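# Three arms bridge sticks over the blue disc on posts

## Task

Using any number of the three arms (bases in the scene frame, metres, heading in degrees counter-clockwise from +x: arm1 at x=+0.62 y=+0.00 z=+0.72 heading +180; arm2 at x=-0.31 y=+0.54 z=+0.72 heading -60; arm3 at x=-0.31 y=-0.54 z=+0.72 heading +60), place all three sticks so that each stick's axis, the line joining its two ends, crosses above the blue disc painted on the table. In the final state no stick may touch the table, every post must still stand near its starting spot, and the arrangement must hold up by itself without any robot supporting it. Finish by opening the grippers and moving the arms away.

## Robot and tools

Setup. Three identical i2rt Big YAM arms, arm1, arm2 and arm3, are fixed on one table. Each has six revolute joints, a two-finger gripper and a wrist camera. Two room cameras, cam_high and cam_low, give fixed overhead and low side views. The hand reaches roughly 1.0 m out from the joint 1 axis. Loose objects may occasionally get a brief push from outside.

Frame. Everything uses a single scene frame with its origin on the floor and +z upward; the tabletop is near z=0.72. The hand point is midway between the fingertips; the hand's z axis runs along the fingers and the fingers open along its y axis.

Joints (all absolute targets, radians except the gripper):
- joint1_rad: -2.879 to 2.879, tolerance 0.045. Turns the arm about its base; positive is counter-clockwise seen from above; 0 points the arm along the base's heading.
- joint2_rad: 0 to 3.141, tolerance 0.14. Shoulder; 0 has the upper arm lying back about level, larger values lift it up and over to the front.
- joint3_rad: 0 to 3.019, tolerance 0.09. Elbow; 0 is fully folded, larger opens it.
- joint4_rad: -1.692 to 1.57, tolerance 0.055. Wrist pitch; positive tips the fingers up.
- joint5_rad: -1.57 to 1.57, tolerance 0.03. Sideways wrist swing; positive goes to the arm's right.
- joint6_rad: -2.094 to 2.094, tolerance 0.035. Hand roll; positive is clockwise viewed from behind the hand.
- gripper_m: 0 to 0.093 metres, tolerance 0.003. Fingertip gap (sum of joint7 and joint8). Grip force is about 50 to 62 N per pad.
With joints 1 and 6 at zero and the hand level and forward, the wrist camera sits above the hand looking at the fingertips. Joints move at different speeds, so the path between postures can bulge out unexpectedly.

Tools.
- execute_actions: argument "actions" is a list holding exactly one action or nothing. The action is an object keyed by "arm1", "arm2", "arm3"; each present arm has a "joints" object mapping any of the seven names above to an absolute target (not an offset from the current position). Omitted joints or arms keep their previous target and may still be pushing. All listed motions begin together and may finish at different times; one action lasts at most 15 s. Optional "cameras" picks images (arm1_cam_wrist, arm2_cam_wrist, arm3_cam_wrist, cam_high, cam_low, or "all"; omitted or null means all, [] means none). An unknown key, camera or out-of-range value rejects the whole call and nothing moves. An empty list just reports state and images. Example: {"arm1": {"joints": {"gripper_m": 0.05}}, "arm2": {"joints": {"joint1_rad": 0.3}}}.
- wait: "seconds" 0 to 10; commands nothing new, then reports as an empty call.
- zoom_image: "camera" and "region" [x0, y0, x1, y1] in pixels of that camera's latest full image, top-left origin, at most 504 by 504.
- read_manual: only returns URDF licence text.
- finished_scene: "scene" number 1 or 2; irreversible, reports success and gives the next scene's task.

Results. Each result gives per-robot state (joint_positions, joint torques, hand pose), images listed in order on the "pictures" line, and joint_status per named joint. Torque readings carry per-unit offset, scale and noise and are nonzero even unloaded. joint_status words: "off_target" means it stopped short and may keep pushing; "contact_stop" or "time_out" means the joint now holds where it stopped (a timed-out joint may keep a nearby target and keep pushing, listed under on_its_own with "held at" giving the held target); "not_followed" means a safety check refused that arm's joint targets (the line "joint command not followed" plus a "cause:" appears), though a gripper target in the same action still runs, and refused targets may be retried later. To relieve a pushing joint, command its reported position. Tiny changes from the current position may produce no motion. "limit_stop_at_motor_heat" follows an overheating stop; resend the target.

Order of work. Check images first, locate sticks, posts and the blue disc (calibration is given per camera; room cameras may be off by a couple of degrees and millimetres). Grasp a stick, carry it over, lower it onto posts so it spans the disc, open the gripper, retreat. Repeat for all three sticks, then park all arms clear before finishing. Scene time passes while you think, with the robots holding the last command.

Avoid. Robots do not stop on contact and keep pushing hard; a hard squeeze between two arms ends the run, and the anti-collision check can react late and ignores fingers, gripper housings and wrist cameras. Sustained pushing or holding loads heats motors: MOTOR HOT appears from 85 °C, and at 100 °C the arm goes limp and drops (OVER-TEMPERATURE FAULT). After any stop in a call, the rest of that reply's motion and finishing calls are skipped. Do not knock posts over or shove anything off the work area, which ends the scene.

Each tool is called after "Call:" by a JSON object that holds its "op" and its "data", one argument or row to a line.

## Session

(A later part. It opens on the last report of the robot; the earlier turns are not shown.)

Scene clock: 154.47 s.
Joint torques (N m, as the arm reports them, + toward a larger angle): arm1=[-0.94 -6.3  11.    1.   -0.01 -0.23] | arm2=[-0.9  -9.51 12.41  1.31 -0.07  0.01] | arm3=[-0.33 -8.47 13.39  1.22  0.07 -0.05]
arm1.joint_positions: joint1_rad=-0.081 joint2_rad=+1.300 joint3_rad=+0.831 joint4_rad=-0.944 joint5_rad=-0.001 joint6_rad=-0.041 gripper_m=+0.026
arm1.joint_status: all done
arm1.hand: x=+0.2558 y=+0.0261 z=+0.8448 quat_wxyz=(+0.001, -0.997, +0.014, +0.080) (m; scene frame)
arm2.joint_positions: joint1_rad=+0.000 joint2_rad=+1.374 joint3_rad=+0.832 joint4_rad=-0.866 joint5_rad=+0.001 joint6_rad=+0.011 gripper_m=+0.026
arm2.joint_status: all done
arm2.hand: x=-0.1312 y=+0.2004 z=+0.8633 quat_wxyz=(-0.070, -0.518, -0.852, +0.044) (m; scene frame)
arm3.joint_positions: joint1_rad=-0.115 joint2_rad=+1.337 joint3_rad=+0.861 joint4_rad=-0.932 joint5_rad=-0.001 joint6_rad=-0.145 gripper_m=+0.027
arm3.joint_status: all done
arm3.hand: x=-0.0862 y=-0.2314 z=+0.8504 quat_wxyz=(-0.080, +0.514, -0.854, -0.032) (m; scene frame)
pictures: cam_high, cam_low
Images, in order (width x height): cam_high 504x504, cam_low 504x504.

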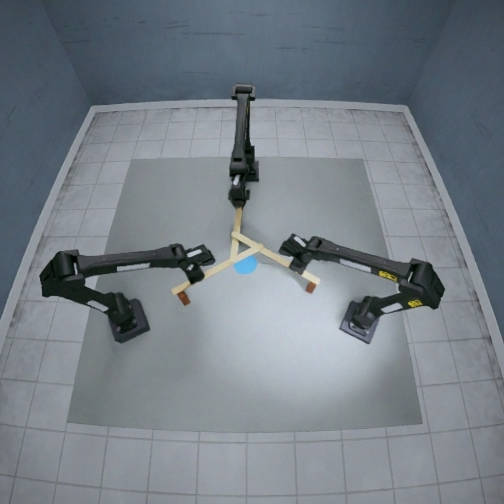

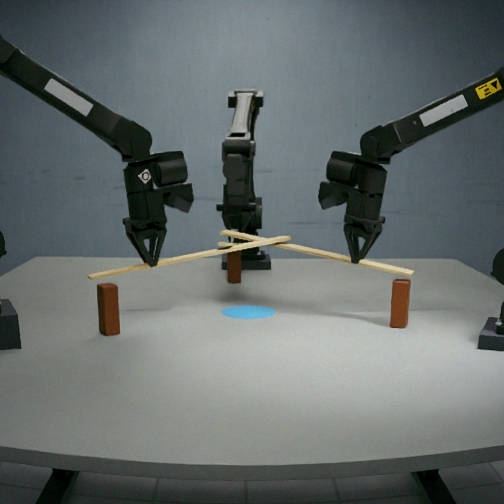

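Call:
{"op": "execute_actions", "data": {
  "actions": [
    {"arm1":{"joints":{"joint4_rad":-0.88}}}
  ],
  "cameras": []
}}

Call:
{"op": "execute_actions", "data": {
  "actions": [
    {"arm1":{"joints":{"joint2_rad":1.33}},"arm2":{"joints":{"joint2_rad":1.42}},"arm3":{"joints":{"joint2_rad":1.375}}}
  ]
}}

Call:
{"op": "zoom_image", "data": {
  "camera": "cam_high",
  "region": [160, 170, 330, 320]
}}

Call:
{"op": "zoom_image", "data": {
  "camera": "cam_low",
  "region": [70, 200, 430, 340]
}}

Scene clock: 163.83 s.
Joint torques (N m, as the arm reports them, + toward a larger angle): arm1=[-0.91 -6.19 11.06  1.3  -0.01 -0.25] | arm2=[-0.81 -9.41 12.52  1.37 -0.07 -0.01] | arm3=[-0.78 -8.6  13.28  1.32 -0.01 -0.1 ]
arm1.joint_positions: joint1_rad=-0.081 joint2_rad=+1.300 joint3_rad=+0.831 joint4_rad=-0.900 joint5_rad=-0.001 joint6_rad=-0.041 gripper_m=+0.026
arm1.joint_status: all done
arm1.hand: x=+0.2453 y=+0.0269 z=+0.8467 quat_wxyz=(+0.003, -0.995, +0.014, +0.102) (m; scene frame)
arm2.joint_positions: joint1_rad=+0.000 joint2_rad=+1.374 joint3_rad=+0.832 joint4_rad=-0.866 joint5_rad=+0.001 joint6_rad=+0.012 gripper_m=+0.026
arm2.joint_status: not commanded
arm2.hand: x=-0.1312 y=+0.2004 z=+0.8633 quat_wxyz=(-0.070, -0.518, -0.851, +0.044) (m; scene frame)
arm3.joint_positions: joint1_rad=-0.115 joint2_rad=+1.337 joint3_rad=+0.861 joint4_rad=-0.932 joint5_rad=-0.001 joint6_rad=-0.145 gripper_m=+0.027
arm3.joint_status: not commanded
arm3.hand: x=-0.0862 y=-0.2314 z=+0.8504 quat_wxyz=(-0.080, +0.514, -0.854, -0.032) (m; scene frame)
pictures: none
No camera images: the call's "cameras" was empty. Leave "cameras" out to get every camera's image.

Scene clock: 164.53 s.
Joint torques (N m, as the arm reports them, + toward a larger angle): arm1=[-0.92 -5.2  10.95  1.25 -0.01 -0.25] | arm2=[-0.55 -8.88 12.17  1.28 -0.07 -0.01] | arm3=[-1.31 -8.12 13.1   1.22 -0.02 -0.11]
arm1.joint_positions: joint1_rad=-0.081 joint2_rad=+1.316 joint3_rad=+0.831 joint4_rad=-0.900 joint5_rad=-0.001 joint6_rad=-0.041 gripper_m=+0.026
arm1.joint_status: all done
arm1.hand: x=+0.2457 y=+0.0268 z=+0.8409 quat_wxyz=(+0.002, -0.995, +0.014, +0.094) (m; scene frame)
arm2.joint_positions: joint1_rad=+0.000 joint2_rad=+1.414 joint3_rad=+0.832 joint4_rad=-0.866 joint5_rad=+0.001 joint6_rad=+0.013 gripper_m=+0.026
arm2.joint_status: all done
arm2.hand: x=-0.1323 y=+0.2025 z=+0.8489 quat_wxyz=(-0.053, -0.519, -0.852, +0.033) (m; scene frame)
arm3.joint_positions: joint1_rad=-0.115 joint2_rad=+1.372 joint3_rad=+0.861 joint4_rad=-0.932 joint5_rad=-0.001 joint6_rad=-0.145 gripper_m=+0.027
arm3.joint_status: all done
arm3.hand: x=-0.0870 y=-0.2325 z=+0.8378 quat_wxyz=(-0.063, +0.515, -0.855, -0.025) (m; scene frame)
pictures: arm1_cam_wrist, arm2_cam_wrist, arm3_cam_wrist, cam_high, cam_low
camera_calibration (this result's frames):
arm1_cam_wrist: T_world_to_cam=[[0.0320185, 0.999487, 0.000362902, -0.0319877], [0.904958, -0.0291444, 0.424502, -0.578879], [0.424295, -0.0132635, -0.905427, 0.779711], [0, 0, 0, 1]] pos_world=[0.194058, 0.0254419, 0.951718]
arm2_cam_wrist: T_world_to_cam=[[-0.891109, -0.453733, 0.00709995, -0.0340917], [-0.396829, 0.78675, 0.472812, -0.605371], [-0.220117, 0.41851, -0.881135, 0.757839], [0, 0, 0, 1]] pos_world=[-0.103795, 0.143644, 0.954227]
arm3_cam_wrist: T_world_to_cam=[[0.889964, -0.455347, 0.0249698, -0.0486279], [-0.410893, -0.77692, 0.477035, -0.615641], [-0.197817, -0.434804, -0.87853, 0.741392], [0, 0, 0, 1]] pos_world=[-0.0630253, -0.178086, 0.946231]
Images, in order (width x height): arm1_cam_wrist 504x504, arm2_cam_wrist 504x504, arm3_cam_wrist 504x504, cam_high 504x504, cam_low 504x504.

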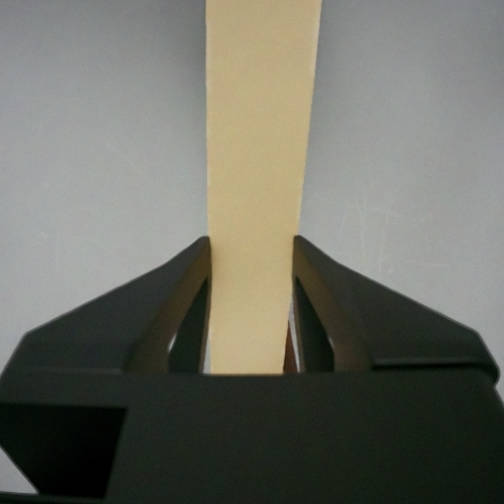

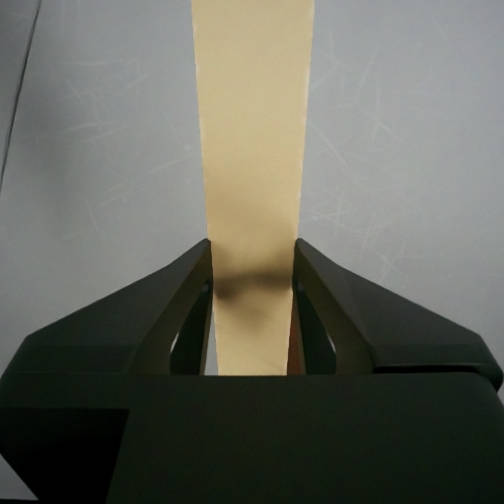

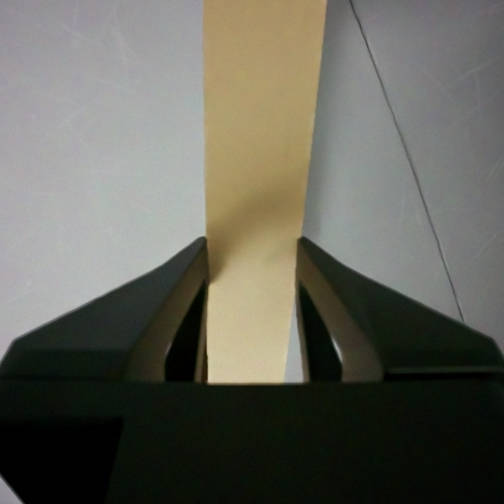

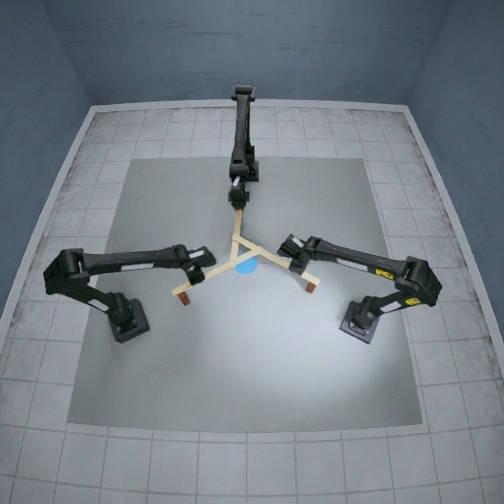

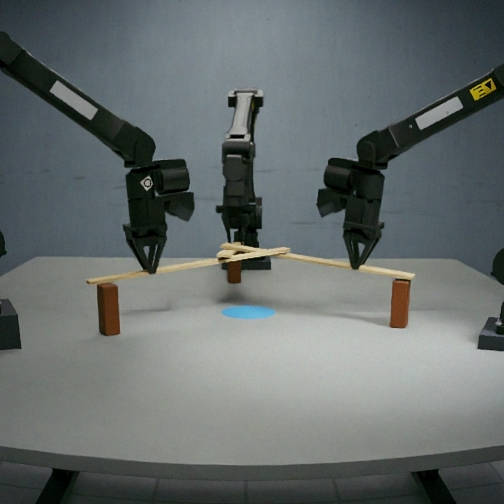

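Region (160, 170, 330, 320) of cam_high's 504x504 image, scaled by 2.965, with more detail than that image has; it fills the top 445 rows of this view, and the rest is white.

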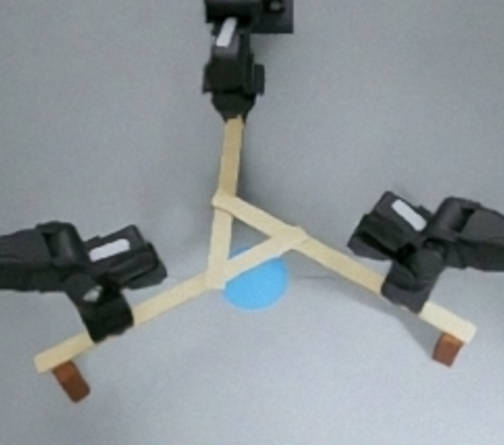

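Region (70, 200, 430, 340) of cam_low's 504x504 image, scaled by 1.400, with more detail than that image has.

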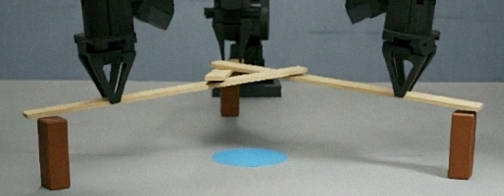

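Call:
{"op": "execute_actions", "data": {
  "actions": [
    {"arm1":{"joints":{"gripper_m":0.06}},"arm2":{"joints":{"gripper_m":0.06}},"arm3":{"joints":{"gripper_m":0.06}}}
  ],
  "cameras": ["cam_low"]
}}

Call:
{"op": "execute_actions", "data": {
  "actions": [
    {"arm1":{"joints":{"joint2_rad":0.8,"joint4_rad":-1.2}},"arm2":{"joints":{"joint2_rad":0.8,"joint4_rad":-1.2}},"arm3":{"joints":{"joint2_rad":0.8,"joint4_rad":-1.2}}}
  ],
  "cameras": ["cam_low","cam_high"]
}}

Call:
{"op": "zoom_image", "data": {
  "camera": "cam_high",
  "region": [160, 170, 330, 320]
}}

Scene clock: 171.57 s.
Joint torques (N m, as the arm reports them, + toward a larger angle): arm1=[-0.93 -5.68 10.96  1.03 -0.01 -0.24] | arm2=[-0.81 -9.04 12.26  1.22 -0.07 -0.01] | arm3=[-0.5  -7.78 12.99  1.18 -0.04 -0.08]
arm1.joint_positions: joint1_rad=-0.081 joint2_rad=+1.321 joint3_rad=+0.831 joint4_rad=-0.894 joint5_rad=-0.001 joint6_rad=-0.041 gripper_m=+0.060
arm1.joint_status: all done
arm1.hand: x=+0.2445 y=+0.0269 z=+0.8396 quat_wxyz=(+0.002, -0.995, +0.014, +0.095) (m; scene frame)
arm2.joint_positions: joint1_rad=+0.000 joint2_rad=+1.414 joint3_rad=+0.832 joint4_rad=-0.865 joint5_rad=+0.001 joint6_rad=+0.013 gripper_m=+0.060
arm2.joint_status: all done
arm2.hand: x=-0.1322 y=+0.2022 z=+0.8490 quat_wxyz=(-0.053, -0.519, -0.852, +0.034) (m; scene frame)
arm3.joint_positions: joint1_rad=-0.115 joint2_rad=+1.372 joint3_rad=+0.861 joint4_rad=-0.930 joint5_rad=-0.001 joint6_rad=-0.145 gripper_m=+0.060
arm3.joint_status: all done
arm3.hand: x=-0.0868 y=-0.2322 z=+0.8378 quat_wxyz=(-0.064, +0.515, -0.855, -0.025) (m; scene frame)
pictures: cam_low
Images, in order (width x height): cam_low 504x504.

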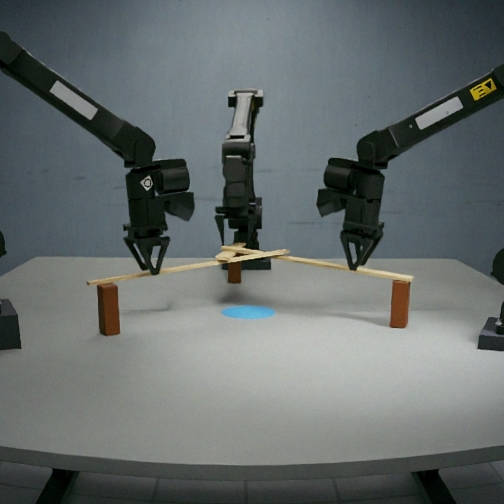

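Scene clock: 172.90 s.
Joint torques (N m, as the arm reports them, + toward a larger angle): arm1=[-1.03 -0.63 12.17  0.51 -0.02 -0.25] | arm2=[-0.78 -2.47 14.18  0.81 -0.07 -0.01] | arm3=[-0.82 -1.44 14.03  0.42  0.04 -0.06]
arm1.joint_positions: joint1_rad=-0.081 joint2_rad=+0.793 joint3_rad=+0.831 joint4_rad=-1.191 joint5_rad=-0.001 joint6_rad=-0.041 gripper_m=+0.060
arm1.joint_status: all done
arm1.hand: x=+0.3357 y=+0.0213 z=+0.9842 quat_wxyz=(+0.009, -0.978, +0.014, +0.209) (m; scene frame)
arm2.joint_positions: joint1_rad=+0.000 joint2_rad=+0.794 joint3_rad=+0.835 joint4_rad=-1.190 joint5_rad=+0.001 joint6_rad=+0.013 gripper_m=+0.060
arm2.joint_status: all done
arm2.hand: x=-0.1751 y=+0.2841 z=+1.0272 quat_wxyz=(-0.180, -0.508, -0.835, +0.109) (m; scene frame)
arm3.joint_positions: joint1_rad=-0.115 joint2_rad=+0.789 joint3_rad=+0.868 joint4_rad=-1.184 joint5_rad=-0.001 joint6_rad=-0.145 gripper_m=+0.060
arm3.joint_status: all done
arm3.hand: x=-0.1378 y=-0.3008 z=+1.0102 quat_wxyz=(-0.217, +0.502, -0.833, -0.090) (m; scene frame)
pictures: cam_high, cam_low
Images, in order (width x height): cam_high 504x504, cam_low 504x504.

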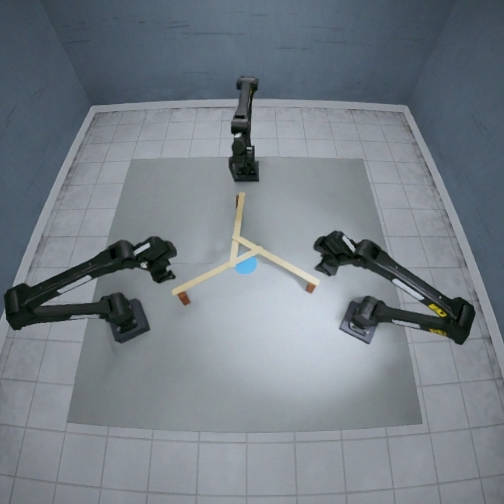

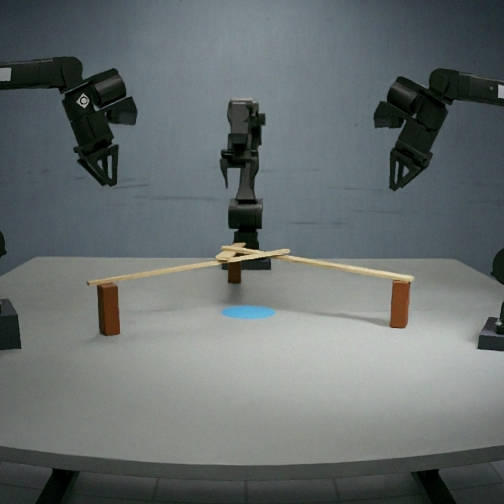

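Region (160, 170, 330, 320) of cam_high's 504x504 image, scaled by 2.965, with more detail than that image has; it fills the top 445 rows of this view, and the rest is white.

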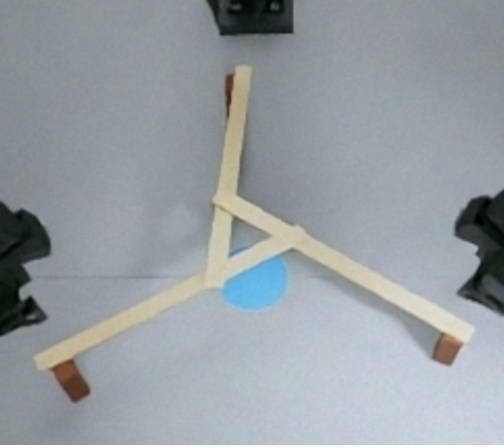

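Matches the solved scene 1 layout.

Call:
{"op": "finished_scene", "data": {
  "scene": 2
}}

The scene is finished: the task was done.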